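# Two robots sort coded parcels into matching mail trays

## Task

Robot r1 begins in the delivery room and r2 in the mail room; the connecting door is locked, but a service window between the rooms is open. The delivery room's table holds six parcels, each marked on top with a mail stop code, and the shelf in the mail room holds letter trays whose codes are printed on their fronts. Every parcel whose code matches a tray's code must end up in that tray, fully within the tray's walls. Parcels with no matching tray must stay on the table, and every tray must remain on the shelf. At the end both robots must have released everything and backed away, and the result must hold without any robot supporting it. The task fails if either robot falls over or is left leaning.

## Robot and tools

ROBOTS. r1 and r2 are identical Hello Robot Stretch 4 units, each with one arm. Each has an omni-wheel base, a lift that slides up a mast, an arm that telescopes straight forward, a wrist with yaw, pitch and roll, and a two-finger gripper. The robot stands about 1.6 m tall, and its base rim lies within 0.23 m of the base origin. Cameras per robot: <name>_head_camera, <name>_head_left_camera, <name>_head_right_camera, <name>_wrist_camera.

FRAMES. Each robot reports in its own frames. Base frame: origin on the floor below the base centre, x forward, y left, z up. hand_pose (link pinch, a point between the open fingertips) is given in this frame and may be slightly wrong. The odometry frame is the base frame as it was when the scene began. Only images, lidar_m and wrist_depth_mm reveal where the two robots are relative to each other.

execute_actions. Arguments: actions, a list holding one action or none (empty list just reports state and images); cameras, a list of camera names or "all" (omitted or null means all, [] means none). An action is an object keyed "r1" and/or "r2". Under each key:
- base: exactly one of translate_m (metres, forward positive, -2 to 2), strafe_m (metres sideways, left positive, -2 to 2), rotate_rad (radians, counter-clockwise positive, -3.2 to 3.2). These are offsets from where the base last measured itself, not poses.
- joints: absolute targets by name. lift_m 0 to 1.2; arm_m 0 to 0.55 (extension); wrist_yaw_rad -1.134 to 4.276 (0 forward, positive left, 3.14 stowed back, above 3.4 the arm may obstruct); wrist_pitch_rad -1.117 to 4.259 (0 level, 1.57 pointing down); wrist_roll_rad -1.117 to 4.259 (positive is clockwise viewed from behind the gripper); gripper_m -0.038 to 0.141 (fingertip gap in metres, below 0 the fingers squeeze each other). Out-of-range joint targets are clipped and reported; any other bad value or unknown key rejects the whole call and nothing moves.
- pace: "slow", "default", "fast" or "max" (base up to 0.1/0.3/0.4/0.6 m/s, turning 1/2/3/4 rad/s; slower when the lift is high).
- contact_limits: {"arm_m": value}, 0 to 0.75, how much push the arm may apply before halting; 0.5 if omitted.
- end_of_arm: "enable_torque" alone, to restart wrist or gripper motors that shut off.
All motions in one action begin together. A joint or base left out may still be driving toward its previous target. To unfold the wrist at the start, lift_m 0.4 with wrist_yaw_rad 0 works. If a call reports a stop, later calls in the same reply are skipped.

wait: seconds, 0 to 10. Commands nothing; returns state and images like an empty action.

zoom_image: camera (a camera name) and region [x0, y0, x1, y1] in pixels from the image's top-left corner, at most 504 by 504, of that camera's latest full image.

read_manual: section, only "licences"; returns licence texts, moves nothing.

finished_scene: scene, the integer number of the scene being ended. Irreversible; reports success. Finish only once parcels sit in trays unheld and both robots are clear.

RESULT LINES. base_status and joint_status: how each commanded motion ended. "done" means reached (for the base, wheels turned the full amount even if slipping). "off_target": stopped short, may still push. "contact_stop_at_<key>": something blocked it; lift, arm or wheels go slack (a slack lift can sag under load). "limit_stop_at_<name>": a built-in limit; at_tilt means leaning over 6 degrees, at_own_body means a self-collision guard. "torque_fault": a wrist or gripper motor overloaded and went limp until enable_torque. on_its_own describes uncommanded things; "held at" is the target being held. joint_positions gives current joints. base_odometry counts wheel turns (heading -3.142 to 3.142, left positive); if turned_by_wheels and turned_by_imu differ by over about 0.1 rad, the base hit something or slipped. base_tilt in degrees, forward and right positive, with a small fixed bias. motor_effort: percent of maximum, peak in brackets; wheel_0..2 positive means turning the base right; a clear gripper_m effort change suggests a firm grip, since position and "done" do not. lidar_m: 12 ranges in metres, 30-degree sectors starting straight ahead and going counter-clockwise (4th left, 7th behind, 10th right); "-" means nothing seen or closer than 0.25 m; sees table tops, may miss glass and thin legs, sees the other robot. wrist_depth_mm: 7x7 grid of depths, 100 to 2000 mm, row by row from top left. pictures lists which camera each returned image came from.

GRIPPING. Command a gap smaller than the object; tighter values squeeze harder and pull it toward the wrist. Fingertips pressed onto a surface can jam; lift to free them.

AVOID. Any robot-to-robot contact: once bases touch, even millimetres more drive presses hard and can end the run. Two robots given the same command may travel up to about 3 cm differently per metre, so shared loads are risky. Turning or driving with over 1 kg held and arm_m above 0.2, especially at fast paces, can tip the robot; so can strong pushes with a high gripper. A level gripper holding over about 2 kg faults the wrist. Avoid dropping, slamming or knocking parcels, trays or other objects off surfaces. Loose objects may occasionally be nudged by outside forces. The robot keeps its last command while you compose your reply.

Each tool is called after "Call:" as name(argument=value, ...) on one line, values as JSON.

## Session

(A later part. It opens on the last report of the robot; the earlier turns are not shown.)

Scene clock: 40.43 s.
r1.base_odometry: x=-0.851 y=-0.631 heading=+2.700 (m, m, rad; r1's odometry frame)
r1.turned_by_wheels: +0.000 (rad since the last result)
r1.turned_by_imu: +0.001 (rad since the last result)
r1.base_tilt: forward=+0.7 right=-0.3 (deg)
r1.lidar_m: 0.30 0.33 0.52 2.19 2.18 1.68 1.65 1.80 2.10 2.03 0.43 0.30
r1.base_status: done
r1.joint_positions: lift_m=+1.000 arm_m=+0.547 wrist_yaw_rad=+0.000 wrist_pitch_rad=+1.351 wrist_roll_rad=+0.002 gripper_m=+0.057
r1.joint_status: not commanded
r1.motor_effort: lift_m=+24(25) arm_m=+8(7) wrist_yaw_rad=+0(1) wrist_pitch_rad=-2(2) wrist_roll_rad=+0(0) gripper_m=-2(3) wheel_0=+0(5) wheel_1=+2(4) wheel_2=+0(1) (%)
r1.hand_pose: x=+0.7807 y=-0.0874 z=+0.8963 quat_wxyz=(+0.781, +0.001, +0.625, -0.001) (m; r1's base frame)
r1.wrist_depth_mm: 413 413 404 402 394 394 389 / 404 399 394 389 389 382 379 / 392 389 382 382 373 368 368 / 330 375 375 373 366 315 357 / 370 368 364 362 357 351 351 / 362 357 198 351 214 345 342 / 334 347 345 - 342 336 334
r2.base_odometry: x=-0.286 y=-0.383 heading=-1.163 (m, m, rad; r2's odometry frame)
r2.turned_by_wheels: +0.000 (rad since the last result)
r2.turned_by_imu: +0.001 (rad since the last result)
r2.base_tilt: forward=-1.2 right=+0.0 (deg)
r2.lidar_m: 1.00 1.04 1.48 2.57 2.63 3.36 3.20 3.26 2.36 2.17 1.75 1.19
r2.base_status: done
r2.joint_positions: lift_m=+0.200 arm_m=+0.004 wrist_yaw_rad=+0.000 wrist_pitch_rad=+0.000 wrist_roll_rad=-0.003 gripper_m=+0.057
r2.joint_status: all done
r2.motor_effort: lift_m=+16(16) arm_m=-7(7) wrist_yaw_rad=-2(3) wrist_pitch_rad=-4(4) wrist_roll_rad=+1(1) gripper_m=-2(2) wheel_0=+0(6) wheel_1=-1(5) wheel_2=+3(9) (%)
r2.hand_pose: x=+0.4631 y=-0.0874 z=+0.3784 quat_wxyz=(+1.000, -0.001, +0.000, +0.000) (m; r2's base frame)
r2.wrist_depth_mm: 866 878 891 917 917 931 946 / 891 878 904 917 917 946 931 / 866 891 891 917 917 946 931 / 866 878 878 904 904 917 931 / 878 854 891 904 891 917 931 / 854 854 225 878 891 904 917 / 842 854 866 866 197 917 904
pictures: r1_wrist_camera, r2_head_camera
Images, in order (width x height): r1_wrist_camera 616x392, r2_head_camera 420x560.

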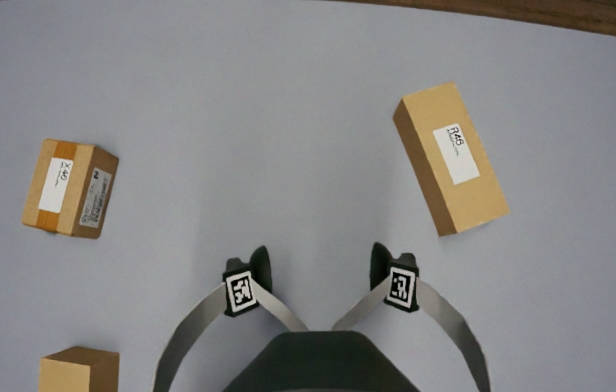

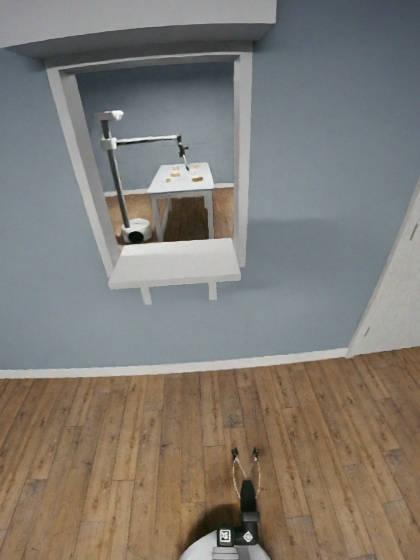

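Call:
zoom_image(camera="r1_wrist_camera", region=[390, 75, 520, 240])

Call:
zoom_image(camera="r1_wrist_camera", region=[15, 130, 135, 250])

Region (390, 75, 520, 240) of r1_wrist_camera's 616x392 image, scaled by 3.055; it fills the left 397 columns of this view, and the rest is white.

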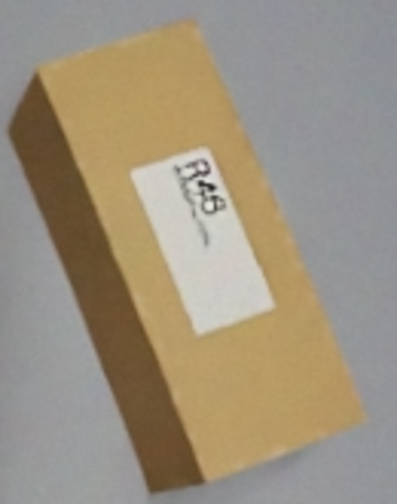

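Region (15, 130, 135, 250) of r1_wrist_camera's 616x392 image, scaled by 4.200.

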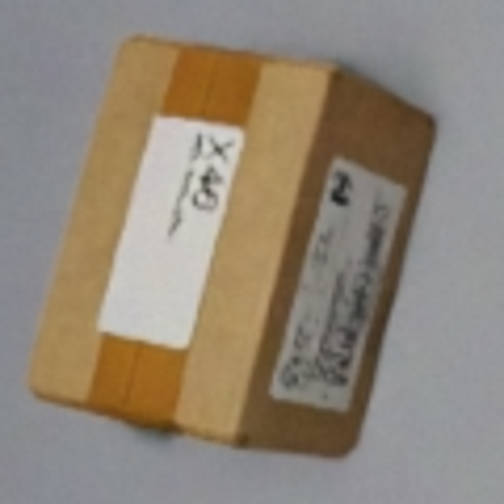

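Call:
execute_actions(actions=[{"r1": {"joints": {"lift_m": 0.97, "arm_m": 0.369, "wrist_pitch_rad": 1.57, "wrist_roll_rad": 0.2, "gripper_m": 0.09}}, "r2": {"base": {"rotate_rad": 0.065}, "joints": {"lift_m": 1.1, "wrist_pitch_rad": 0.8}}}], cameras=["r1_wrist_camera", "r2_head_camera", "r2_wrist_camera"])

Scene clock: 46.83 s.
r1.base_odometry: x=-0.851 y=-0.631 heading=+2.700 (m, m, rad; r1's odometry frame)
r1.turned_by_wheels: +0.000 (rad since the last result)
r1.turned_by_imu: +0.000 (rad since the last result)
r1.base_tilt: forward=+0.6 right=-0.3 (deg)
r1.lidar_m: 0.28 0.34 0.51 2.20 2.15 1.70 1.64 1.78 2.09 2.01 0.42 0.31
r1.base_status: not commanded
r1.joint_positions: lift_m=+0.970 arm_m=+0.370 wrist_yaw_rad=+0.000 wrist_pitch_rad=+1.570 wrist_roll_rad=+0.200 gripper_m=+0.090
r1.joint_status: all done
r1.motor_effort: lift_m=+15(23) arm_m=-7(7) wrist_yaw_rad=+0(0) wrist_pitch_rad=+1(5) wrist_roll_rad=+1(4) gripper_m=+0(1) wheel_0=+0(0) wheel_1=+2(2) wheel_2=+0(1) (%)
r1.hand_pose: x=+0.5415 y=-0.0874 z=+0.8601 quat_wxyz=(+0.704, +0.071, +0.703, -0.070) (m; r1's base frame)
r1.wrist_depth_mm: 324 322 319 315 314 310 307 / 325 324 320 319 317 312 309 / 317 325 324 320 319 315 312 / 296 329 325 322 322 317 314 / 286 330 327 276 322 320 317 / 336 334 329 277 325 320 320 / 338 338 332 - 327 324 322
r2.base_odometry: x=-0.286 y=-0.383 heading=-1.098 (m, m, rad; r2's odometry frame)
r2.turned_by_wheels: +0.065 (rad since the last result)
r2.turned_by_imu: +0.068 (rad since the last result)
r2.base_tilt: forward=-1.2 right=+0.0 (deg)
r2.lidar_m: 1.01 1.05 1.58 2.57 2.65 3.34 3.23 3.21 2.27 2.17 1.62 1.18
r2.base_status: done
r2.joint_positions: lift_m=+1.100 arm_m=+0.004 wrist_yaw_rad=+0.000 wrist_pitch_rad=+0.801 wrist_roll_rad=-0.003 gripper_m=+0.057
r2.joint_status: all done
r2.motor_effort: lift_m=+20(21) arm_m=-7(7) wrist_yaw_rad=-2(2) wrist_pitch_rad=-2(7) wrist_roll_rad=-2(1) gripper_m=-2(3) wheel_0=-2(9) wheel_1=+0(5) wheel_2=+0(7) (%)
r2.hand_pose: x=+0.3753 y=-0.0874 z=+1.0709 quat_wxyz=(+0.921, -0.001, +0.390, +0.001) (m; r2's base frame)
r2.wrist_depth_mm: 878 946 991 991 842 842 820 / 960 854 842 831 931 931 904 / 1078 1078 1042 1042 1042 1042 1025 / 1229 1182 1182 1205 1182 1182 1182 / 1430 1430 1397 1397 1397 1336 1336 / 1397 1397 224 1397 1366 1397 1430 / 1229 1255 1182 1229 198 1255 1229
pictures: r1_wrist_camera, r2_head_camera, r2_wrist_camera
Images, in order (width x height): r1_wrist_camera 616x392, r2_head_camera 420x560, r2_wrist_camera 616x392.

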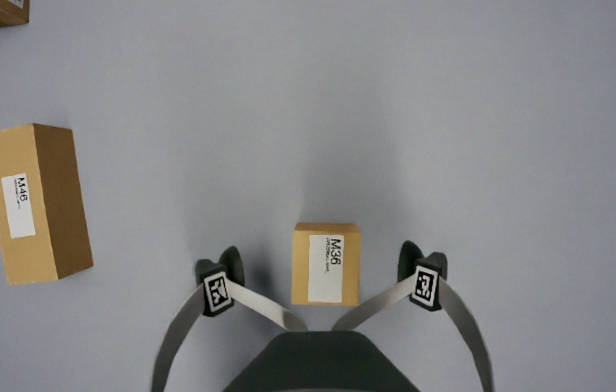

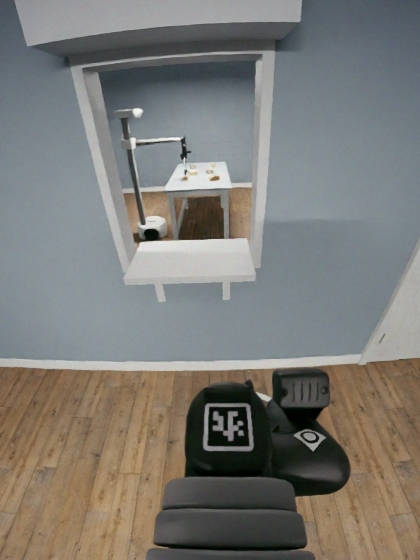

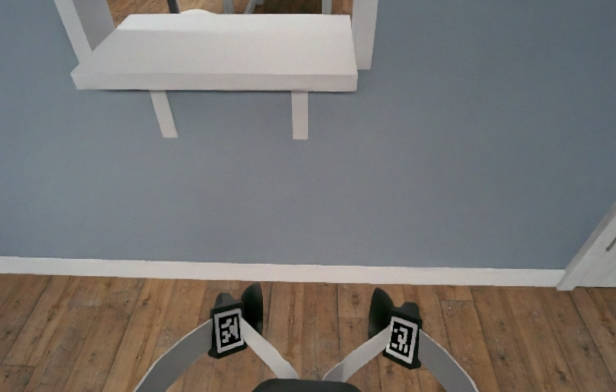

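Call:
execute_actions(actions=[{"r1": {"joints": {"lift_m": 0.903, "arm_m": 0.362}}, "r2": {"base": {"strafe_m": 0.2}, "joints": {"wrist_pitch_rad": 1.57, "lift_m": 1.05, "gripper_m": 0.09}}}], cameras=["r1_wrist_camera", "r1_head_camera"])

Scene clock: 52.30 s.
r1.base_odometry: x=-0.851 y=-0.631 heading=+2.700 (m, m, rad; r1's odometry frame)
r1.turned_by_wheels: +0.000 (rad since the last result)
r1.turned_by_imu: +0.000 (rad since the last result)
r1.base_tilt: forward=+0.7 right=-0.3 (deg)
r1.lidar_m: 0.31 0.34 0.52 2.22 2.17 1.70 1.66 1.78 2.09 2.00 0.41 0.30
r1.base_status: not commanded
r1.joint_positions: lift_m=+0.903 arm_m=+0.363 wrist_yaw_rad=+0.000 wrist_pitch_rad=+1.570 wrist_roll_rad=+0.200 gripper_m=+0.090
r1.joint_status: all done
r1.motor_effort: lift_m=+15(17) arm_m=-8(7) wrist_yaw_rad=+0(1) wrist_pitch_rad=-1(1) wrist_roll_rad=+1(1) gripper_m=+0(0) wheel_0=+0(0) wheel_1=+2(2) wheel_2=+0(1) (%)
r1.hand_pose: x=+0.5344 y=-0.0874 z=+0.7931 quat_wxyz=(+0.704, +0.071, +0.703, -0.070) (m; r1's base frame)
r1.wrist_depth_mm: 256 254 252 250 248 246 - / 258 256 254 251 250 248 246 / 259 258 256 254 252 250 248 / 262 260 257 256 254 251 251 / 265 263 259 208 254 254 252 / 267 264 259 208 257 255 254 / 270 266 264 - 259 258 -
r2.base_odometry: x=-0.108 y=-0.292 heading=-1.098 (m, m, rad; r2's odometry frame)
r2.turned_by_wheels: +0.000 (rad since the last result)
r2.turned_by_imu: +0.002 (rad since the last result)
r2.base_tilt: forward=-1.2 right=+0.0 (deg)
r2.lidar_m: 1.01 1.16 1.55 2.37 2.44 3.29 3.24 3.30 2.48 2.37 1.65 1.05
r2.base_status: done
r2.joint_positions: lift_m=+1.050 arm_m=+0.004 wrist_yaw_rad=+0.000 wrist_pitch_rad=+1.570 wrist_roll_rad=-0.003 gripper_m=+0.090
r2.joint_status: all done
r2.motor_effort: lift_m=+16(19) arm_m=-7(7) wrist_yaw_rad=-2(2) wrist_pitch_rad=+1(5) wrist_roll_rad=-2(2) gripper_m=-4(7) wheel_0=-1(11) wheel_1=+0(9) wheel_2=+0(1) (%)
r2.hand_pose: x=+0.1749 y=-0.0874 z=+0.9399 quat_wxyz=(+0.708, -0.001, +0.707, +0.001) (m; r2's base frame)
r2.wrist_depth_mm: 1182 1205 1205 1182 1138 1160 1138 / 1182 1182 1182 1182 1182 1160 1138 / 1229 1182 1182 1160 1182 1138 1138 / 1182 1182 1182 1138 1138 1138 1118 / 1160 1182 1138 946 1138 1160 1138 / 1182 1182 222 946 1138 1118 1118 / 1182 1160 1160 778 1098 1118 1078
pictures: r1_head_camera, r1_wrist_camera
Images, in order (width x height): r1_head_camera 420x560, r1_wrist_camera 616x392.

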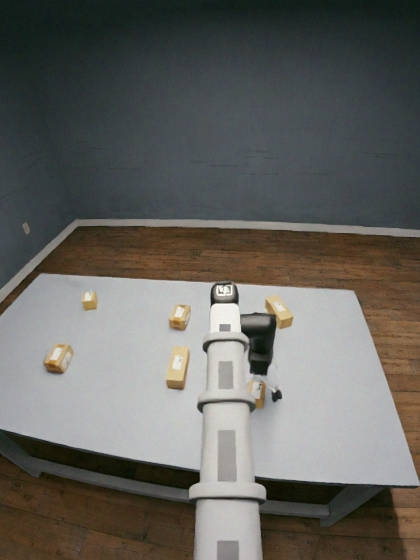

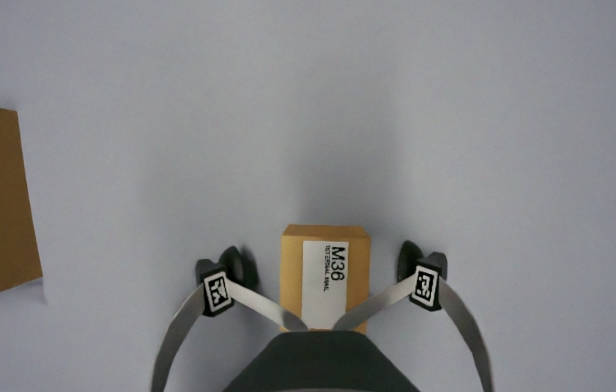

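Call:
zoom_image(camera="r1_wrist_camera", region=[270, 215, 390, 335])

Call:
execute_actions(actions=[{"r1": {"joints": {"gripper_m": 0.0}}, "r2": {"base": {"translate_m": 0.5}}}], cameras=["r1_wrist_camera", "r2_head_camera"])

Region (270, 215, 390, 335) of r1_wrist_camera's 616x392 image, scaled by 4.200.

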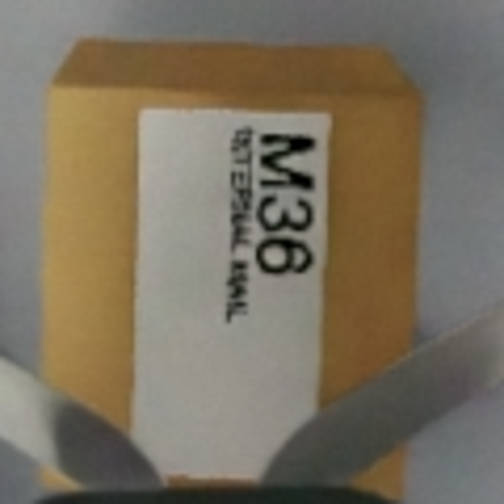

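Scene clock: 55.90 s.
r1.base_odometry: x=-0.851 y=-0.631 heading=+2.700 (m, m, rad; r1's odometry frame)
r1.turned_by_wheels: +0.000 (rad since the last result)
r1.turned_by_imu: +0.000 (rad since the last result)
r1.base_tilt: forward=+0.6 right=-0.3 (deg)
r1.lidar_m: 0.30 0.37 0.52 2.23 2.15 1.67 1.63 1.75 2.11 1.98 0.42 0.32
r1.base_status: not commanded
r1.joint_positions: lift_m=+0.903 arm_m=+0.363 wrist_yaw_rad=+0.000 wrist_pitch_rad=+1.570 wrist_roll_rad=+0.200 gripper_m=+0.001
r1.joint_status: all done
r1.motor_effort: lift_m=+15(15) arm_m=-7(7) wrist_yaw_rad=+1(1) wrist_pitch_rad=+0(0) wrist_roll_rad=+1(1) gripper_m=-20(20) wheel_0=+0(0) wheel_1=+2(2) wheel_2=+0(1) (%)
r1.hand_pose: x=+0.5344 y=-0.0874 z=+0.7931 quat_wxyz=(+0.704, +0.071, +0.703, -0.070) (m; r1's base frame)
r1.wrist_depth_mm: 255 254 252 250 247 246 - / 257 257 254 252 249 248 245 / 259 257 256 255 252 249 249 / 263 260 257 255 254 251 250 / 265 262 259 195 255 254 253 / 266 265 189 195 193 255 255 / 270 266 264 - 259 257 -
r2.base_odometry: x=+0.120 y=-0.737 heading=-1.098 (m, m, rad; r2's odometry frame)
r2.turned_by_wheels: +0.000 (rad since the last result)
r2.turned_by_imu: +0.001 (rad since the last result)
r2.base_tilt: forward=-1.3 right=+0.0 (deg)
r2.lidar_m: 0.50 0.53 0.86 2.23 2.45 3.30 3.80 3.48 2.48 2.37 0.92 0.54
r2.base_status: done
r2.joint_positions: lift_m=+1.050 arm_m=+0.004 wrist_yaw_rad=+0.000 wrist_pitch_rad=+1.570 wrist_roll_rad=-0.003 gripper_m=+0.090
r2.joint_status: not commanded
r2.motor_effort: lift_m=+16(16) arm_m=-7(7) wrist_yaw_rad=-2(2) wrist_pitch_rad=+3(2) wrist_roll_rad=-3(1) gripper_m=-3(2) wheel_0=+1(7) wheel_1=+2(7) wheel_2=-1(13) (%)
r2.hand_pose: x=+0.1749 y=-0.0874 z=+0.9399 quat_wxyz=(+0.707, -0.001, +0.707, +0.001) (m; r2's base frame)
r2.wrist_depth_mm: 842 831 842 831 809 820 809 / 1160 1138 1160 1160 1118 1138 1098 / 1205 1182 1205 1182 1138 1138 1118 / 1182 1160 1182 1160 1160 1118 1138 / 1160 1160 1160 960 1138 1138 1118 / 1160 1160 222 931 1138 1138 1118 / 1182 1160 1138 778 1098 1138 1078
pictures: r1_wrist_camera, r2_head_camera
Images, in order (width x height): r1_wrist_camera 616x392, r2_head_camera 420x560.

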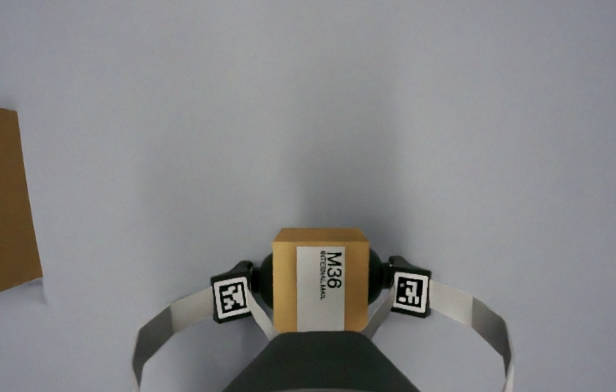

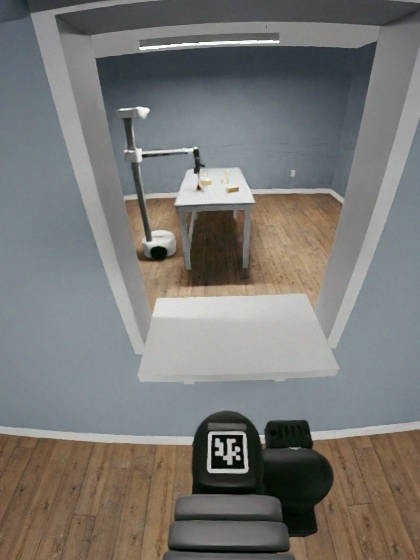

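Call:
execute_actions(actions=[{"r1": {"joints": {"lift_m": 1.0}}}], cameras=[])

Call:
execute_actions(actions=[{"r1": {"base": {"rotate_rad": -1.66}, "joints": {"arm_m": 0.03}}}], cameras=["r1_head_camera", "r1_wrist_camera"])

Scene clock: 59.23 s.
r1.base_odometry: x=-0.851 y=-0.631 heading=+2.700 (m, m, rad; r1's odometry frame)
r1.turned_by_wheels: +0.000 (rad since the last result)
r1.turned_by_imu: +0.000 (rad since the last result)
r1.base_tilt: forward=+0.6 right=-0.3 (deg)
r1.lidar_m: 0.27 0.34 0.50 2.22 2.14 1.70 1.66 1.79 2.08 2.02 0.41 0.32
r1.base_status: not commanded
r1.joint_positions: lift_m=+1.000 arm_m=+0.363 wrist_yaw_rad=+0.000 wrist_pitch_rad=+1.570 wrist_roll_rad=+0.200 gripper_m=+0.001
r1.joint_status: all done
r1.motor_effort: lift_m=+26(26) arm_m=-7(7) wrist_yaw_rad=+1(0) wrist_pitch_rad=-1(1) wrist_roll_rad=+1(1) gripper_m=-20(20) wheel_0=+0(0) wheel_1=+2(2) wheel_2=-1(1) (%)
r1.hand_pose: x=+0.5344 y=-0.0874 z=+0.8893 quat_wxyz=(+0.704, +0.071, +0.703, -0.070) (m; r1's base frame)
r1.wrist_depth_mm: 351 349 347 343 342 340 336 / 353 351 349 345 343 338 338 / 319 355 351 347 345 342 342 / 309 357 355 351 349 345 345 / 312 359 357 194 349 349 347 / 366 364 189 195 193 349 349 / 370 366 364 - 355 353 351
r2.base_odometry: x=+0.120 y=-0.737 heading=-1.098 (m, m, rad; r2's odometry frame)
r2.turned_by_wheels: +0.000 (rad since the last result)
r2.turned_by_imu: +0.001 (rad since the last result)
r2.base_tilt: forward=-1.2 right=+0.0 (deg)
r2.lidar_m: 0.51 0.54 0.87 2.21 2.45 3.31 3.79 3.46 2.47 2.38 0.91 0.53
r2.base_status: not commanded
r2.joint_positions: lift_m=+1.050 arm_m=+0.004 wrist_yaw_rad=+0.000 wrist_pitch_rad=+1.570 wrist_roll_rad=-0.003 gripper_m=+0.090
r2.joint_status: not commanded
r2.motor_effort: lift_m=+16(16) arm_m=-6(7) wrist_yaw_rad=-2(3) wrist_pitch_rad=+0(1) wrist_roll_rad=-2(0) gripper_m=-2(1) wheel_0=+1(1) wheel_1=+1(2) wheel_2=-1(1) (%)
r2.hand_pose: x=+0.1749 y=-0.0874 z=+0.9399 quat_wxyz=(+0.707, -0.001, +0.707, +0.001) (m; r2's base frame)
r2.wrist_depth_mm: 831 831 820 842 831 809 820 / 1160 1160 1182 1160 1160 1098 1098 / 1182 1182 1160 1160 1138 1160 1138 / 1182 1160 1182 1138 1138 1138 1118 / 1182 1160 1160 946 1160 1138 1118 / 1205 1160 223 931 1138 1118 1098 / 1160 1138 1138 759 1118 1118 1098
pictures: none
No camera images: the call's "cameras" was empty. Leave "cameras" out to get every camera's image.

Scene clock: 61.57 s.
r1.base_odometry: x=-0.851 y=-0.631 heading=+1.040 (m, m, rad; r1's odometry frame)
r1.turned_by_wheels: -1.660 (rad since the last result)
r1.turned_by_imu: -1.662 (rad since the last result)
r1.base_tilt: forward=+0.6 right=-0.3 (deg)
r1.lidar_m: 2.00 0.45 0.34 0.30 0.32 0.48 2.23 2.34 1.74 1.63 1.70 2.13
r1.base_status: done
r1.joint_positions: lift_m=+1.000 arm_m=+0.031 wrist_yaw_rad=+0.000 wrist_pitch_rad=+1.570 wrist_roll_rad=+0.200 gripper_m=+0.001
r1.joint_status: all done
r1.motor_effort: lift_m=+24(25) arm_m=-7(9) wrist_yaw_rad=+1(1) wrist_pitch_rad=-1(1) wrist_roll_rad=+0(1) gripper_m=-20(19) wheel_0=+1(5) wheel_1=+2(10) wheel_2=-1(6) (%)
r1.hand_pose: x=+0.2024 y=-0.0874 z=+0.8894 quat_wxyz=(+0.704, +0.071, +0.703, -0.071) (m; r1's base frame)
r1.wrist_depth_mm: 1118 1098 1098 1060 1078 1060 1025 / 1118 1098 1098 1078 1078 1060 1060 / 1118 1118 1098 1098 1098 1060 1060 / 1138 1138 1118 1098 1078 1098 1078 / 1138 1138 1118 195 1098 1098 1078 / 1160 1138 189 195 193 1098 1098 / 1160 1160 1138 - 1118 1118 1098
r2.base_odometry: x=+0.120 y=-0.737 heading=-1.098 (m, m, rad; r2's odometry frame)
r2.turned_by_wheels: +0.000 (rad since the last result)
r2.turned_by_imu: +0.001 (rad since the last result)
r2.base_tilt: forward=-1.2 right=-0.1 (deg)
r2.lidar_m: 0.51 0.53 0.88 2.23 2.47 3.32 3.78 3.47 2.47 2.37 0.92 0.54
r2.base_status: not commanded
r2.joint_positions: lift_m=+1.050 arm_m=+0.004 wrist_yaw_rad=+0.000 wrist_pitch_rad=+1.570 wrist_roll_rad=-0.003 gripper_m=+0.090
r2.joint_status: not commanded
r2.motor_effort: lift_m=+16(16) arm_m=-7(7) wrist_yaw_rad=-2(2) wrist_pitch_rad=+2(3) wrist_roll_rad=+0(2) gripper_m=-1(2) wheel_0=+1(1) wheel_1=+1(1) wheel_2=-1(1) (%)
r2.hand_pose: x=+0.1749 y=-0.0874 z=+0.9399 quat_wxyz=(+0.707, -0.001, +0.707, +0.001) (m; r2's base frame)
r2.wrist_depth_mm: 831 831 831 831 831 809 809 / 1160 1160 1182 1160 1138 1118 1098 / 1182 1160 1182 1160 1160 1160 1138 / 1182 1182 1160 1160 1138 1138 1118 / 1182 1160 1160 946 1138 1138 1138 / 1160 1182 222 931 1138 1118 1118 / 1160 1138 1138 768 1098 1118 1118
pictures: r1_head_camera, r1_wrist_camera
Images, in order (width x height): r1_head_camera 420x560, r1_wrist_camera 616x392.

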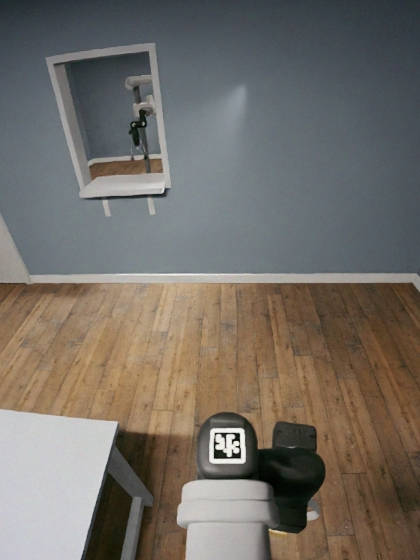

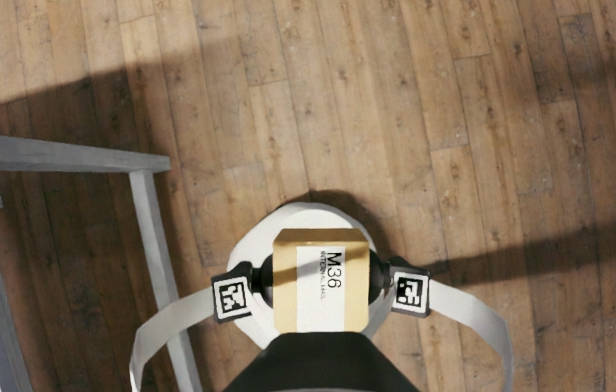

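Call:
execute_actions(actions=[{"r1": {"base": {"translate_m": 1.5}, "pace": "fast"}}], cameras=["r1_head_camera"])

Scene clock: 67.67 s.
r1.base_odometry: x=-0.092 y=+0.663 heading=+1.040 (m, m, rad; r1's odometry frame)
r1.turned_by_wheels: +0.000 (rad since the last result)
r1.turned_by_imu: +0.002 (rad since the last result)
r1.base_tilt: forward=+0.7 right=-0.2 (deg)
r1.lidar_m: 0.54 0.58 0.65 2.37 1.45 1.08 1.26 2.41 1.77 1.70 0.79 0.59
r1.base_status: done
r1.joint_positions: lift_m=+1.000 arm_m=+0.031 wrist_yaw_rad=+0.000 wrist_pitch_rad=+1.570 wrist_roll_rad=+0.200 gripper_m=+0.001
r1.joint_status: not commanded
r1.motor_effort: lift_m=+24(24) arm_m=-7(7) wrist_yaw_rad=+0(1) wrist_pitch_rad=+0(1) wrist_roll_rad=+0(1) gripper_m=-22(16) wheel_0=-2(5) wheel_1=-1(4) wheel_2=+1(12) (%)
r1.hand_pose: x=+0.2024 y=-0.0874 z=+0.8894 quat_wxyz=(+0.704, +0.071, +0.703, -0.071) (m; r1's base frame)
r1.wrist_depth_mm: 559 597 676 759 854 960 1042 / 741 842 1008 1078 1078 1060 1060 / 1118 1098 1118 1078 1098 1078 1098 / 1138 1118 1118 1098 1078 1078 1060 / 1138 1138 1118 194 1098 1098 1098 / 1138 1138 189 195 193 1098 1098 / 1160 1160 1160 - 1118 1118 1098
r2.base_odometry: x=+0.120 y=-0.737 heading=-1.098 (m, m, rad; r2's odometry frame)
r2.turned_by_wheels: +0.000 (rad since the last result)
r2.turned_by_imu: +0.002 (rad since the last result)
r2.base_tilt: forward=-1.3 right=+0.0 (deg)
r2.lidar_m: 0.49 0.52 0.85 2.21 2.45 3.31 3.79 3.48 2.49 2.38 0.89 0.54
r2.base_status: not commanded
r2.joint_positions: lift_m=+1.050 arm_m=+0.004 wrist_yaw_rad=+0.000 wrist_pitch_rad=+1.570 wrist_roll_rad=-0.003 gripper_m=+0.090
r2.joint_status: not commanded
r2.motor_effort: lift_m=+16(16) arm_m=-7(7) wrist_yaw_rad=-2(1) wrist_pitch_rad=+1(0) wrist_roll_rad=-1(0) gripper_m=-5(1) wheel_0=+1(1) wheel_1=+2(2) wheel_2=-1(1) (%)
r2.hand_pose: x=+0.1749 y=-0.0874 z=+0.9399 quat_wxyz=(+0.707, -0.001, +0.707, +0.001) (m; r2's base frame)
r2.wrist_depth_mm: 831 842 842 831 831 820 809 / 1160 1182 1160 1160 1160 1118 1098 / 1182 1205 1160 1160 1160 1138 1118 / 1160 1160 1182 1160 1138 1118 1118 / 1160 1160 1160 960 1138 1118 1138 / 1205 1138 223 931 1138 1118 1098 / 1182 1160 1118 768 1118 1098 1098
pictures: r1_head_camera
Images, in order (width x height): r1_head_camera 420x560.

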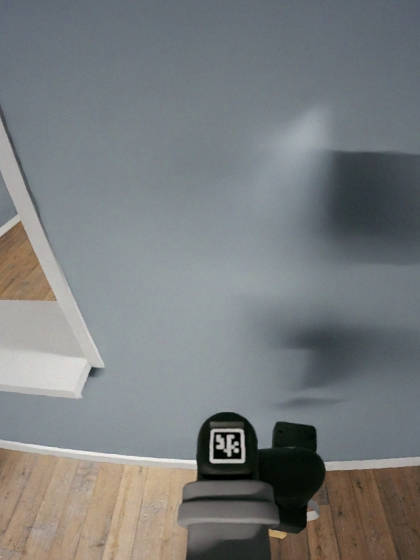

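Call:
execute_actions(actions=[{"r1": {"base": {"strafe_m": 0.66}, "joints": {"lift_m": 1.05, "wrist_roll_rad": 0.0}, "pace": "fast"}}], cameras=["r1_head_camera", "r1_wrist_camera", "r2_head_camera"])

Scene clock: 71.30 s.
r1.base_odometry: x=-0.661 y=+0.997 heading=+1.040 (m, m, rad; r1's odometry frame)
r1.turned_by_wheels: +0.000 (rad since the last result)
r1.turned_by_imu: +0.000 (rad since the last result)
r1.base_tilt: forward=+0.6 right=-0.3 (deg)
r1.lidar_m: 0.42 0.50 0.88 2.37 2.52 1.06 1.00 1.07 2.42 2.11 0.80 0.48
r1.base_status: done
r1.joint_positions: lift_m=+1.050 arm_m=+0.031 wrist_yaw_rad=+0.000 wrist_pitch_rad=+1.570 wrist_roll_rad=+0.000 gripper_m=+0.001
r1.joint_status: all done
r1.motor_effort: lift_m=+24(26) arm_m=-7(7) wrist_yaw_rad=+1(0) wrist_pitch_rad=+0(1) wrist_roll_rad=-1(2) gripper_m=-21(19) wheel_0=+1(8) wheel_1=-2(13) wheel_2=+0(1) (%)
r1.hand_pose: x=+0.2024 y=-0.0874 z=+0.9394 quat_wxyz=(+0.707, +0.000, +0.707, +0.000) (m; r1's base frame)
r1.wrist_depth_mm: 798 798 798 809 788 768 768 / 1138 1138 1160 1118 1138 1118 1078 / 1182 1182 1138 1138 1118 1118 1118 / 1160 1182 1160 1160 1160 1118 1118 / 1182 1182 976 194 1160 1118 1138 / 1205 1205 189 194 193 1138 1138 / 1229 1205 1182 - 1182 1160 1182
r2.base_odometry: x=+0.120 y=-0.737 heading=-1.098 (m, m, rad; r2's odometry frame)
r2.turned_by_wheels: +0.000 (rad since the last result)
r2.turned_by_imu: +0.001 (rad since the last result)
r2.base_tilt: forward=-1.3 right=+0.0 (deg)
r2.lidar_m: 0.49 0.53 0.88 2.23 2.46 3.30 3.78 3.48 2.49 2.38 0.90 0.53
r2.base_status: not commanded
r2.joint_positions: lift_m=+1.050 arm_m=+0.004 wrist_yaw_rad=+0.000 wrist_pitch_rad=+1.570 wrist_roll_rad=-0.003 gripper_m=+0.090
r2.joint_status: not commanded
r2.motor_effort: lift_m=+16(16) arm_m=-8(7) wrist_yaw_rad=-2(2) wrist_pitch_rad=+1(2) wrist_roll_rad=+0(3) gripper_m=+1(0) wheel_0=+1(1) wheel_1=+2(2) wheel_2=-1(1) (%)
r2.hand_pose: x=+0.1749 y=-0.0874 z=+0.9399 quat_wxyz=(+0.707, -0.001, +0.707, +0.001) (m; r2's base frame)
r2.wrist_depth_mm: 831 831 831 820 820 809 820 / 1182 1160 1138 1138 1160 1138 1118 / 1205 1205 1160 1160 1160 1118 1160 / 1182 1182 1160 1138 1138 1138 1118 / 1182 1182 1160 931 1138 1118 1118 / 1182 1160 223 917 1138 1138 1118 / 1160 1160 1118 768 1118 1118 1078
pictures: r1_head_camera, r1_wrist_camera, r2_head_camera
Images, in order (width x height): r1_head_camera 420x560, r1_wrist_camera 616x392, r2_head_camera 420x560.

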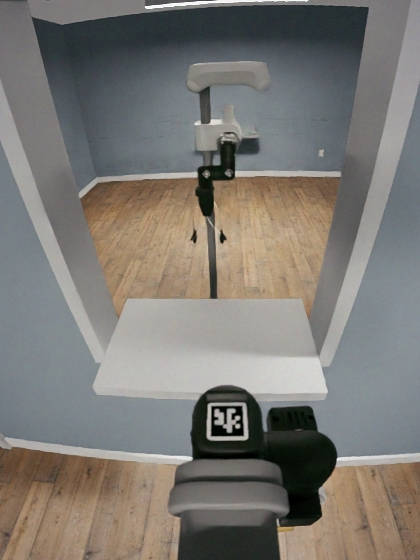

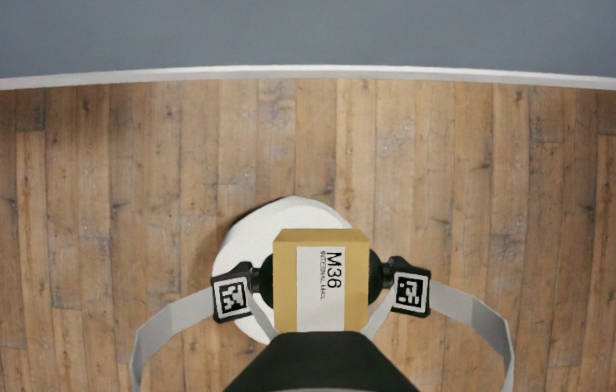

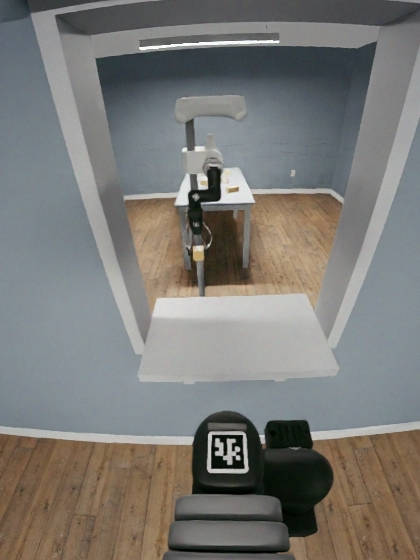

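Call:
execute_actions(actions=[{"r1": {"base": {"strafe_m": 0.08}, "joints": {"arm_m": 0.39}}}], cameras=["r1_head_camera", "r1_wrist_camera", "r2_head_camera"])

Scene clock: 73.90 s.
r1.base_odometry: x=-0.730 y=+1.038 heading=+1.040 (m, m, rad; r1's odometry frame)
r1.turned_by_wheels: +0.000 (rad since the last result)
r1.turned_by_imu: +0.000 (rad since the last result)
r1.base_tilt: forward=+0.6 right=-0.3 (deg)
r1.lidar_m: 0.46 0.50 0.86 2.29 2.40 1.05 1.01 1.09 2.53 2.08 0.80 0.48
r1.base_status: done
r1.joint_positions: lift_m=+1.050 arm_m=+0.389 wrist_yaw_rad=+0.000 wrist_pitch_rad=+1.570 wrist_roll_rad=+0.000 gripper_m=+0.001
r1.joint_status: all done
r1.motor_effort: lift_m=+24(25) arm_m=+8(7) wrist_yaw_rad=+0(1) wrist_pitch_rad=+2(1) wrist_roll_rad=-1(1) gripper_m=-21(20) wheel_0=+1(10) wheel_1=+0(9) wheel_2=+0(1) (%)
r1.hand_pose: x=+0.5599 y=-0.0874 z=+0.9394 quat_wxyz=(+0.707, +0.000, +0.707, +0.000) (m; r1's base frame)
r1.wrist_depth_mm: 264 263 259 258 256 254 - / 267 265 263 260 257 255 254 / 268 266 263 262 259 257 255 / 271 268 266 263 262 259 257 / 273 271 267 194 263 262 259 / 276 273 190 194 193 263 262 / 277 274 273 - 267 266 -
r2.base_odometry: x=+0.120 y=-0.737 heading=-1.098 (m, m, rad; r2's odometry frame)
r2.turned_by_wheels: +0.000 (rad since the last result)
r2.turned_by_imu: +0.001 (rad since the last result)
r2.base_tilt: forward=-1.2 right=+0.0 (deg)
r2.lidar_m: 0.50 0.52 0.87 2.24 2.44 3.30 3.77 3.48 2.47 2.37 0.92 0.53
r2.base_status: not commanded
r2.joint_positions: lift_m=+1.050 arm_m=+0.004 wrist_yaw_rad=+0.000 wrist_pitch_rad=+1.570 wrist_roll_rad=-0.003 gripper_m=+0.090
r2.joint_status: not commanded
r2.motor_effort: lift_m=+16(16) arm_m=-7(7) wrist_yaw_rad=-1(2) wrist_pitch_rad=+2(1) wrist_roll_rad=-1(1) gripper_m=-2(2) wheel_0=+1(1) wheel_1=+2(2) wheel_2=-1(1) (%)
r2.hand_pose: x=+0.1749 y=-0.0874 z=+0.9399 quat_wxyz=(+0.707, -0.001, +0.707, +0.001) (m; r2's base frame)
r2.wrist_depth_mm: 831 831 842 831 831 820 820 / 1160 1160 1160 1182 1138 1138 1118 / 1205 1160 1182 1160 1138 1138 1138 / 1182 1182 1138 1138 1138 1138 1118 / 1205 1160 1160 946 1160 1138 1118 / 1182 1182 222 931 1118 1138 1098 / 1182 1138 1138 768 1098 1098 1118
pictures: r1_head_camera, r1_wrist_camera, r2_head_camera
Images, in order (width x height): r1_head_camera 420x560, r1_wrist_camera 616x392, r2_head_camera 420x560.

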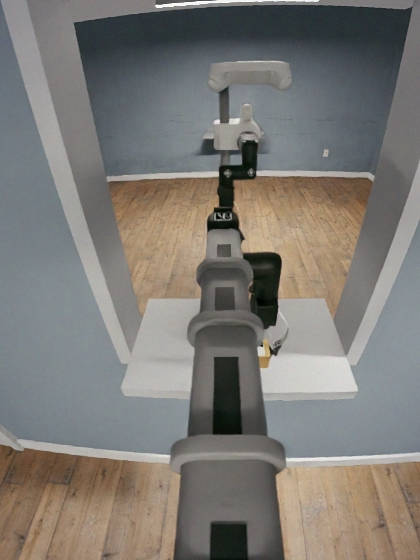

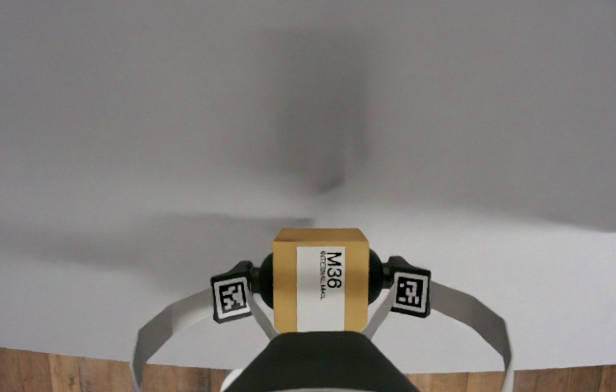

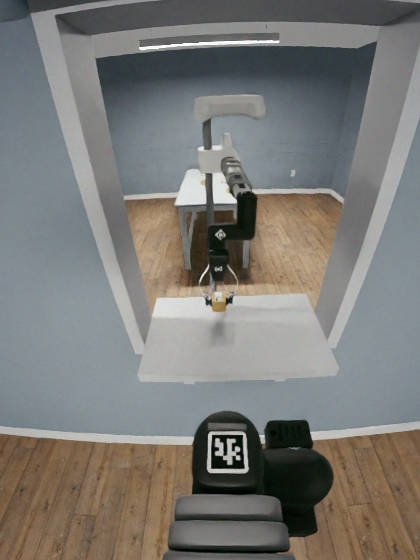

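Call:
execute_actions(actions=[{"r1": {"joints": {"arm_m": 0.52, "lift_m": 1.043}}}], cameras=["r1_wrist_camera", "r2_head_camera"])

Scene clock: 76.70 s.
r1.base_odometry: x=-0.730 y=+1.038 heading=+1.040 (m, m, rad; r1's odometry frame)
r1.turned_by_wheels: +0.000 (rad since the last result)
r1.turned_by_imu: +0.000 (rad since the last result)
r1.base_tilt: forward=+0.7 right=-0.3 (deg)
r1.lidar_m: 0.45 0.49 0.85 2.27 2.41 1.05 1.02 1.10 2.53 2.08 0.81 0.48
r1.base_status: not commanded
r1.joint_positions: lift_m=+1.043 arm_m=+0.519 wrist_yaw_rad=+0.000 wrist_pitch_rad=+1.570 wrist_roll_rad=+0.000 gripper_m=+0.001
r1.joint_status: all done
r1.motor_effort: lift_m=+15(22) arm_m=+8(7) wrist_yaw_rad=+0(1) wrist_pitch_rad=+0(1) wrist_roll_rad=-1(1) gripper_m=-22(22) wheel_0=+0(0) wheel_1=+0(0) wheel_2=-1(0) (%)
r1.hand_pose: x=+0.6898 y=-0.0874 z=+0.9331 quat_wxyz=(+0.707, +0.000, +0.707, +0.000) (m; r1's base frame)
r1.wrist_depth_mm: 1138 1138 1138 991 1098 1098 1098 / 260 257 256 254 252 250 247 / 262 259 257 255 253 251 249 / 264 262 259 257 254 253 250 / 266 265 262 195 256 255 254 / 268 265 190 195 193 256 255 / 271 268 265 - 260 259 -
r2.base_odometry: x=+0.120 y=-0.737 heading=-1.098 (m, m, rad; r2's odometry frame)
r2.turned_by_wheels: +0.000 (rad since the last result)
r2.turned_by_imu: +0.001 (rad since the last result)
r2.base_tilt: forward=-1.2 right=-0.1 (deg)
r2.lidar_m: 0.50 0.53 0.87 2.23 2.45 3.30 3.80 3.50 2.49 2.38 0.91 0.54
r2.base_status: not commanded
r2.joint_positions: lift_m=+1.050 arm_m=+0.004 wrist_yaw_rad=+0.000 wrist_pitch_rad=+1.570 wrist_roll_rad=-0.003 gripper_m=+0.090
r2.joint_status: not commanded
r2.motor_effort: lift_m=+16(16) arm_m=-7(7) wrist_yaw_rad=-2(2) wrist_pitch_rad=+0(2) wrist_roll_rad=+1(2) gripper_m=+1(4) wheel_0=+1(1) wheel_1=+1(2) wheel_2=-1(1) (%)
r2.hand_pose: x=+0.1749 y=-0.0874 z=+0.9399 quat_wxyz=(+0.707, -0.001, +0.707, +0.001) (m; r2's base frame)
r2.wrist_depth_mm: 831 842 831 831 831 820 809 / 1182 1182 1160 1138 1160 1118 1098 / 1182 1205 1160 1160 1138 1160 1138 / 1182 1182 1160 1160 1118 1118 1098 / 1182 1182 1138 946 1138 1118 1118 / 1160 1182 223 946 1138 1118 1098 / 1160 1182 1138 778 1118 1098 1098
pictures: r1_wrist_camera, r2_head_camera
Images, in order (width x height): r1_wrist_camera 616x392, r2_head_camera 420x560.

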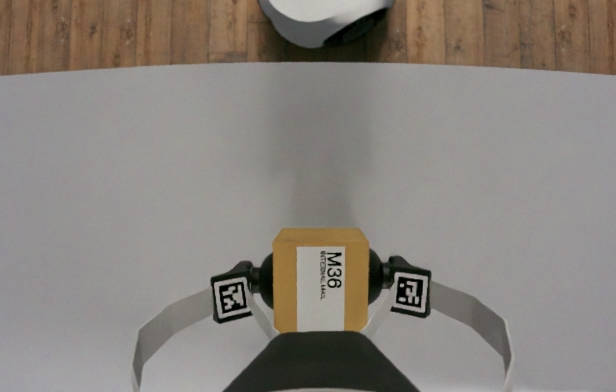

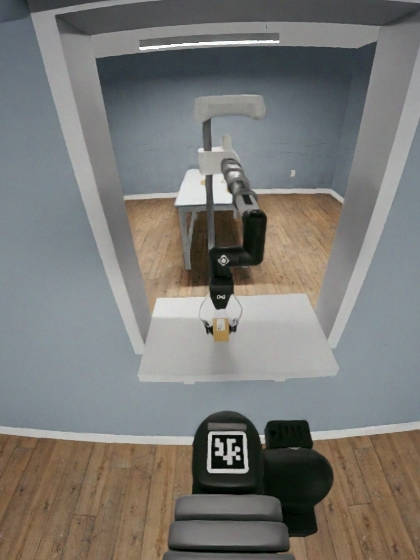

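Call:
execute_actions(actions=[{"r1": {"joints": {"gripper_m": 0.09, "lift_m": 1.04}}}], cameras=["r1_wrist_camera"])

Call:
execute_actions(actions=[{"r1": {"joints": {"lift_m": 1.1}}}], cameras=[])

Call:
execute_actions(actions=[{"r1": {"joints": {"arm_m": 0.02}, "base": {"translate_m": -0.3}}}], cameras=["r2_head_camera", "r1_head_camera"])

Scene clock: 78.83 s.
r1.base_odometry: x=-0.730 y=+1.038 heading=+1.040 (m, m, rad; r1's odometry frame)
r1.turned_by_wheels: +0.000 (rad since the last result)
r1.turned_by_imu: +0.000 (rad since the last result)
r1.base_tilt: forward=+0.6 right=-0.3 (deg)
r1.lidar_m: 0.44 0.49 0.85 2.28 2.38 1.07 1.00 1.11 2.52 2.08 0.79 0.48
r1.base_status: not commanded
r1.joint_positions: lift_m=+1.040 arm_m=+0.519 wrist_yaw_rad=+0.000 wrist_pitch_rad=+1.570 wrist_roll_rad=+0.000 gripper_m=+0.090
r1.joint_status: all done
r1.motor_effort: lift_m=+16(17) arm_m=+8(8) wrist_yaw_rad=+0(1) wrist_pitch_rad=+0(1) wrist_roll_rad=-1(1) gripper_m=+1(21) wheel_0=+0(0) wheel_1=+0(1) wheel_2=-1(1) (%)
r1.hand_pose: x=+0.6898 y=-0.0874 z=+0.9301 quat_wxyz=(+0.707, +0.000, +0.707, +0.000) (m; r1's base frame)
r1.wrist_depth_mm: 1138 1118 1138 1008 1098 1098 1098 / 257 255 253 251 249 247 244 / 259 257 254 252 251 249 246 / 262 258 256 255 252 250 249 / 264 260 258 206 253 253 251 / 265 264 258 206 256 254 253 / 267 265 263 - 257 255 -
r2.base_odometry: x=+0.120 y=-0.737 heading=-1.098 (m, m, rad; r2's odometry frame)
r2.turned_by_wheels: +0.000 (rad since the last result)
r2.turned_by_imu: +0.001 (rad since the last result)
r2.base_tilt: forward=-1.2 right=+0.0 (deg)
r2.lidar_m: 0.50 0.53 0.88 2.24 2.47 3.29 3.78 3.49 2.49 2.38 0.91 0.52
r2.base_status: not commanded
r2.joint_positions: lift_m=+1.050 arm_m=+0.004 wrist_yaw_rad=+0.000 wrist_pitch_rad=+1.570 wrist_roll_rad=-0.003 gripper_m=+0.090
r2.joint_status: not commanded
r2.motor_effort: lift_m=+16(16) arm_m=-7(7) wrist_yaw_rad=-2(2) wrist_pitch_rad=+2(1) wrist_roll_rad=+0(1) gripper_m=+0(2) wheel_0=+1(1) wheel_1=+1(2) wheel_2=-1(1) (%)
r2.hand_pose: x=+0.1749 y=-0.0874 z=+0.9399 quat_wxyz=(+0.707, -0.001, +0.707, +0.001) (m; r2's base frame)
r2.wrist_depth_mm: 831 842 831 831 831 831 809 / 1160 1160 1160 1160 1138 1160 1098 / 1182 1160 1182 1160 1160 1160 1138 / 1182 1182 1160 1160 1160 1118 1138 / 1160 1160 1182 917 1138 1118 1118 / 1182 1160 223 946 1138 1138 1118 / 1160 1160 1138 778 1118 1098 1118
pictures: r1_wrist_camera
Images, in order (width x height): r1_wrist_camera 616x392.

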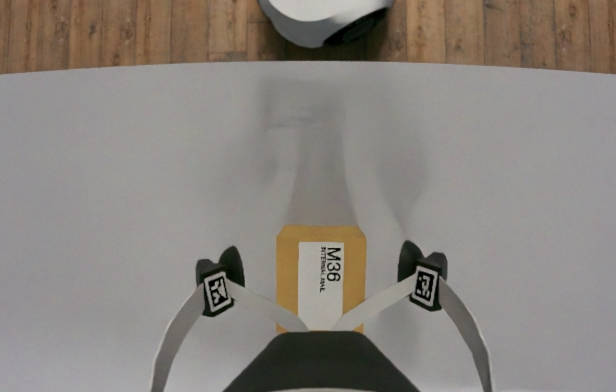

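Scene clock: 80.00 s.
r1.base_odometry: x=-0.730 y=+1.038 heading=+1.040 (m, m, rad; r1's odometry frame)
r1.turned_by_wheels: +0.000 (rad since the last result)
r1.turned_by_imu: +0.000 (rad since the last result)
r1.base_tilt: forward=+0.7 right=-0.3 (deg)
r1.lidar_m: 0.42 0.47 0.85 2.28 2.39 1.06 1.01 1.09 2.52 2.10 0.84 0.48
r1.base_status: not commanded
r1.joint_positions: lift_m=+1.100 arm_m=+0.519 wrist_yaw_rad=+0.000 wrist_pitch_rad=+1.570 wrist_roll_rad=+0.000 gripper_m=+0.090
r1.joint_status: all done
r1.motor_effort: lift_m=+25(26) arm_m=+8(7) wrist_yaw_rad=+1(1) wrist_pitch_rad=+1(0) wrist_roll_rad=-1(0) gripper_m=-1(1) wheel_0=+0(0) wheel_1=+0(0) wheel_2=+0(1) (%)
r1.hand_pose: x=+0.6898 y=-0.0874 z=+0.9893 quat_wxyz=(+0.707, +0.000, +0.707, +0.000) (m; r1's base frame)
r1.wrist_depth_mm: 1205 1182 1182 1008 1182 1182 1138 / 1205 1160 310 309 309 1160 1138 / 319 317 314 312 309 306 303 / 322 319 315 315 312 307 307 / 324 322 319 266 314 312 310 / 327 325 319 268 314 314 310 / 330 327 324 - 317 315 314
r2.base_odometry: x=+0.120 y=-0.737 heading=-1.098 (m, m, rad; r2's odometry frame)
r2.turned_by_wheels: +0.000 (rad since the last result)
r2.turned_by_imu: +0.000 (rad since the last result)
r2.base_tilt: forward=-1.2 right=+0.0 (deg)
r2.lidar_m: 0.49 0.53 0.87 2.23 2.46 3.29 3.78 3.49 2.46 2.38 0.89 0.54
r2.base_status: not commanded
r2.joint_positions: lift_m=+1.050 arm_m=+0.004 wrist_yaw_rad=+0.000 wrist_pitch_rad=+1.570 wrist_roll_rad=-0.003 gripper_m=+0.090
r2.joint_status: not commanded
r2.motor_effort: lift_m=+16(16) arm_m=-7(7) wrist_yaw_rad=-3(2) wrist_pitch_rad=+1(3) wrist_roll_rad=+1(0) gripper_m=+1(3) wheel_0=+1(1) wheel_1=+2(2) wheel_2=-1(1) (%)
r2.hand_pose: x=+0.1749 y=-0.0874 z=+0.9399 quat_wxyz=(+0.707, -0.001, +0.707, +0.001) (m; r2's base frame)
r2.wrist_depth_mm: 831 831 842 831 831 831 798 / 1160 1160 1205 1160 1138 1118 1098 / 1205 1182 1160 1160 1160 1138 1138 / 1205 1182 1138 1118 1160 1098 1118 / 1182 1182 1138 960 1138 1118 1118 / 1160 1160 222 917 1138 1118 1098 / 1160 1160 1138 768 1118 1098 1078
pictures: none
No camera images: the call's "cameras" was empty. Leave "cameras" out to get every camera's image.

Scene clock: 82.53 s.
r1.base_odometry: x=-0.882 y=+0.779 heading=+1.040 (m, m, rad; r1's odometry frame)
r1.turned_by_wheels: +0.000 (rad since the last result)
r1.turned_by_imu: +0.000 (rad since the last result)
r1.base_tilt: forward=+0.7 right=-0.3 (deg)
r1.lidar_m: 0.75 0.78 1.32 2.30 2.43 0.75 0.72 0.78 2.47 2.45 1.24 0.79
r1.base_status: done
r1.joint_positions: lift_m=+1.100 arm_m=+0.021 wrist_yaw_rad=+0.000 wrist_pitch_rad=+1.570 wrist_roll_rad=+0.000 gripper_m=+0.090
r1.joint_status: all done
r1.motor_effort: lift_m=+24(25) arm_m=-8(8) wrist_yaw_rad=+1(1) wrist_pitch_rad=+0(2) wrist_roll_rad=+0(1) gripper_m=-2(2) wheel_0=+1(7) wheel_1=+0(13) wheel_2=-2(9) (%)
r1.hand_pose: x=+0.1924 y=-0.0874 z=+0.9894 quat_wxyz=(+0.707, +0.000, +0.707, +0.000) (m; r1's base frame)
r1.wrist_depth_mm: 1182 1205 1205 1205 1182 1160 1160 / 1229 1205 1205 1182 1182 1160 1182 / 1205 1205 1205 1205 1182 1182 1160 / 1229 1229 1229 1205 1182 1182 1138 / 1255 1205 1008 1008 1182 1182 1182 / 1281 1255 1008 1008 1205 1205 1205 / 1255 1255 1255 - 1229 1205 1205
r2.base_odometry: x=+0.120 y=-0.737 heading=-1.098 (m, m, rad; r2's odometry frame)
r2.turned_by_wheels: +0.000 (rad since the last result)
r2.turned_by_imu: +0.001 (rad since the last result)
r2.base_tilt: forward=-1.3 right=+0.0 (deg)
r2.lidar_m: 0.51 0.53 0.88 2.23 2.47 3.31 3.76 3.48 2.46 2.38 0.91 0.54
r2.base_status: not commanded
r2.joint_positions: lift_m=+1.050 arm_m=+0.004 wrist_yaw_rad=+0.000 wrist_pitch_rad=+1.570 wrist_roll_rad=-0.003 gripper_m=+0.090
r2.joint_status: not commanded
r2.motor_effort: lift_m=+16(16) arm_m=-7(7) wrist_yaw_rad=-2(2) wrist_pitch_rad=+2(2) wrist_roll_rad=+0(2) gripper_m=-1(0) wheel_0=+1(1) wheel_1=+2(2) wheel_2=-1(1) (%)
r2.hand_pose: x=+0.1749 y=-0.0874 z=+0.9399 quat_wxyz=(+0.707, -0.001, +0.707, +0.001) (m; r2's base frame)
r2.wrist_depth_mm: 854 831 831 831 831 820 809 / 1182 1182 1160 1138 1138 1138 1098 / 1182 1182 1182 1182 1138 1138 1118 / 1205 1182 1160 1138 1160 1118 1118 / 1182 1182 1160 946 1138 1118 1118 / 1182 1138 223 904 1138 1118 1098 / 1182 1160 1118 768 1138 1118 1118
pictures: r1_head_camera, r2_head_camera
Images, in order (width x height): r1_head_camera 420x560, r2_head_camera 420x560.

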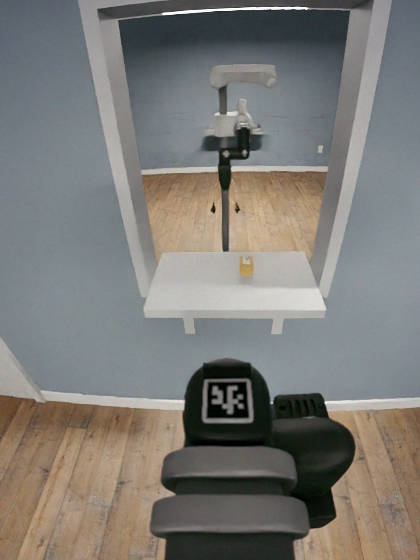

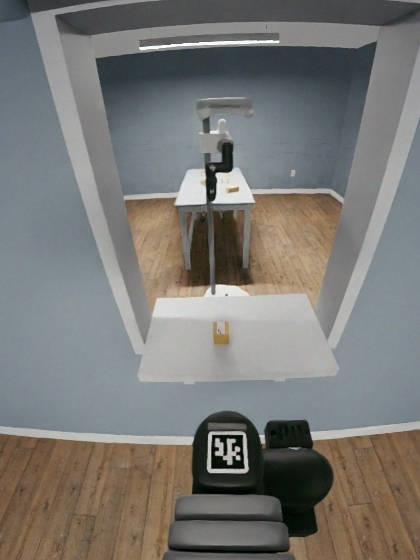

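Call:
execute_actions(actions=[{"r1": {"base": {"rotate_rad": 3.14}, "joints": {"lift_m": 1.0}, "pace": "fast"}, "r2": {"base": {"strafe_m": 0.06}, "joints": {"lift_m": 1.12, "arm_m": 0.44}}}], cameras=["r1_head_camera", "r2_wrist_camera", "r2_head_camera"])

Scene clock: 88.10 s.
r1.base_odometry: x=-0.882 y=+0.779 heading=-2.104 (m, m, rad; r1's odometry frame)
r1.turned_by_wheels: +3.140 (rad since the last result)
r1.turned_by_imu: +3.143 (rad since the last result)
r1.base_tilt: forward=+0.7 right=-0.3 (deg)
r1.lidar_m: 0.70 0.77 2.47 2.40 1.25 0.81 0.74 0.82 1.29 2.31 2.45 0.74
r1.base_status: done
r1.joint_positions: lift_m=+1.000 arm_m=+0.021 wrist_yaw_rad=+0.000 wrist_pitch_rad=+1.570 wrist_roll_rad=+0.000 gripper_m=+0.090
r1.joint_status: all done
r1.motor_effort: lift_m=+20(24) arm_m=-7(7) wrist_yaw_rad=+1(1) wrist_pitch_rad=+2(1) wrist_roll_rad=-1(1) gripper_m=+0(2) wheel_0=-1(5) wheel_1=-2(2) wheel_2=-2(5) (%)
r1.hand_pose: x=+0.1924 y=-0.0874 z=+0.8897 quat_wxyz=(+0.707, +0.000, +0.707, +0.000) (m; r1's base frame)
r1.wrist_depth_mm: 1118 1098 1098 1078 1078 1060 1042 / 1118 1118 1078 1078 1060 1078 1060 / 1118 1118 1118 1098 1078 1078 1060 / 1118 1118 1098 1098 1098 1078 1060 / 1138 1138 904 904 1118 1078 1098 / 1160 1138 904 904 1118 1098 1098 / 1138 1138 1138 - 1118 1118 1098
r2.base_odometry: x=+0.174 y=-0.710 heading=-1.098 (m, m, rad; r2's odometry frame)
r2.turned_by_wheels: +0.000 (rad since the last result)
r2.turned_by_imu: +0.002 (rad since the last result)
r2.base_tilt: forward=-1.2 right=+0.0 (deg)
r2.lidar_m: 0.49 0.53 0.87 2.22 2.39 3.21 3.78 3.56 2.54 2.44 0.92 0.53
r2.base_status: done
r2.joint_positions: lift_m=+1.120 arm_m=+0.439 wrist_yaw_rad=+0.000 wrist_pitch_rad=+1.570 wrist_roll_rad=-0.003 gripper_m=+0.090
r2.joint_status: all done
r2.motor_effort: lift_m=+20(22) arm_m=+7(7) wrist_yaw_rad=-2(2) wrist_pitch_rad=+1(3) wrist_roll_rad=+1(2) gripper_m=-3(2) wheel_0=-2(6) wheel_1=+0(9) wheel_2=+0(1) (%)
r2.hand_pose: x=+0.6099 y=-0.0874 z=+1.0096 quat_wxyz=(+0.707, -0.001, +0.707, +0.001) (m; r2's base frame)
r2.wrist_depth_mm: 351 347 345 342 338 334 334 / 349 347 343 340 334 330 330 / 347 347 342 338 336 330 330 / 347 345 342 336 334 330 325 / 343 340 334 332 330 329 325 / 342 338 221 330 330 327 324 / 338 336 332 329 325 322 320
pictures: r1_head_camera, r2_head_camera, r2_wrist_camera
Images, in order (width x height): r1_head_camera 420x560, r2_head_camera 420x560, r2_wrist_camera 616x392.

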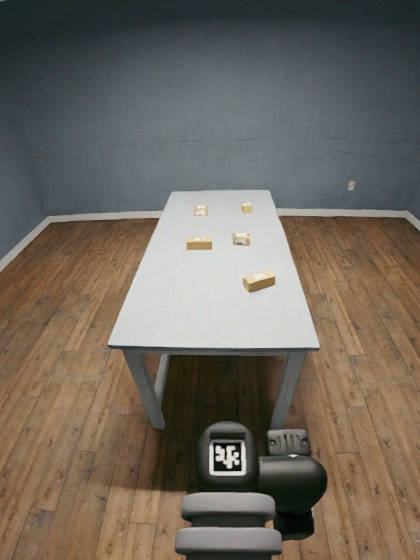

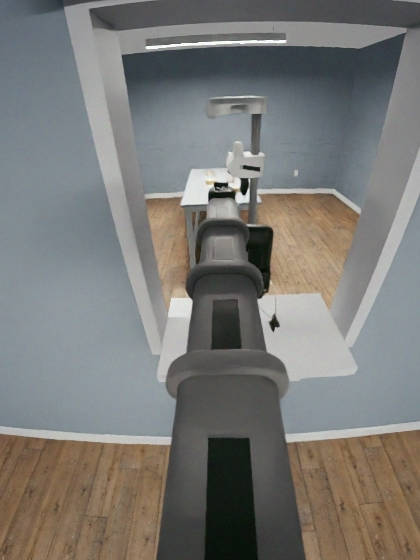

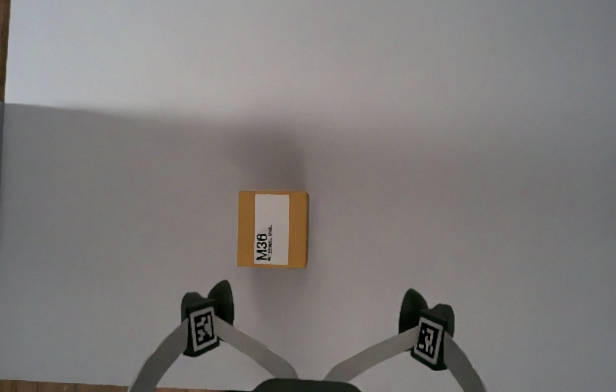

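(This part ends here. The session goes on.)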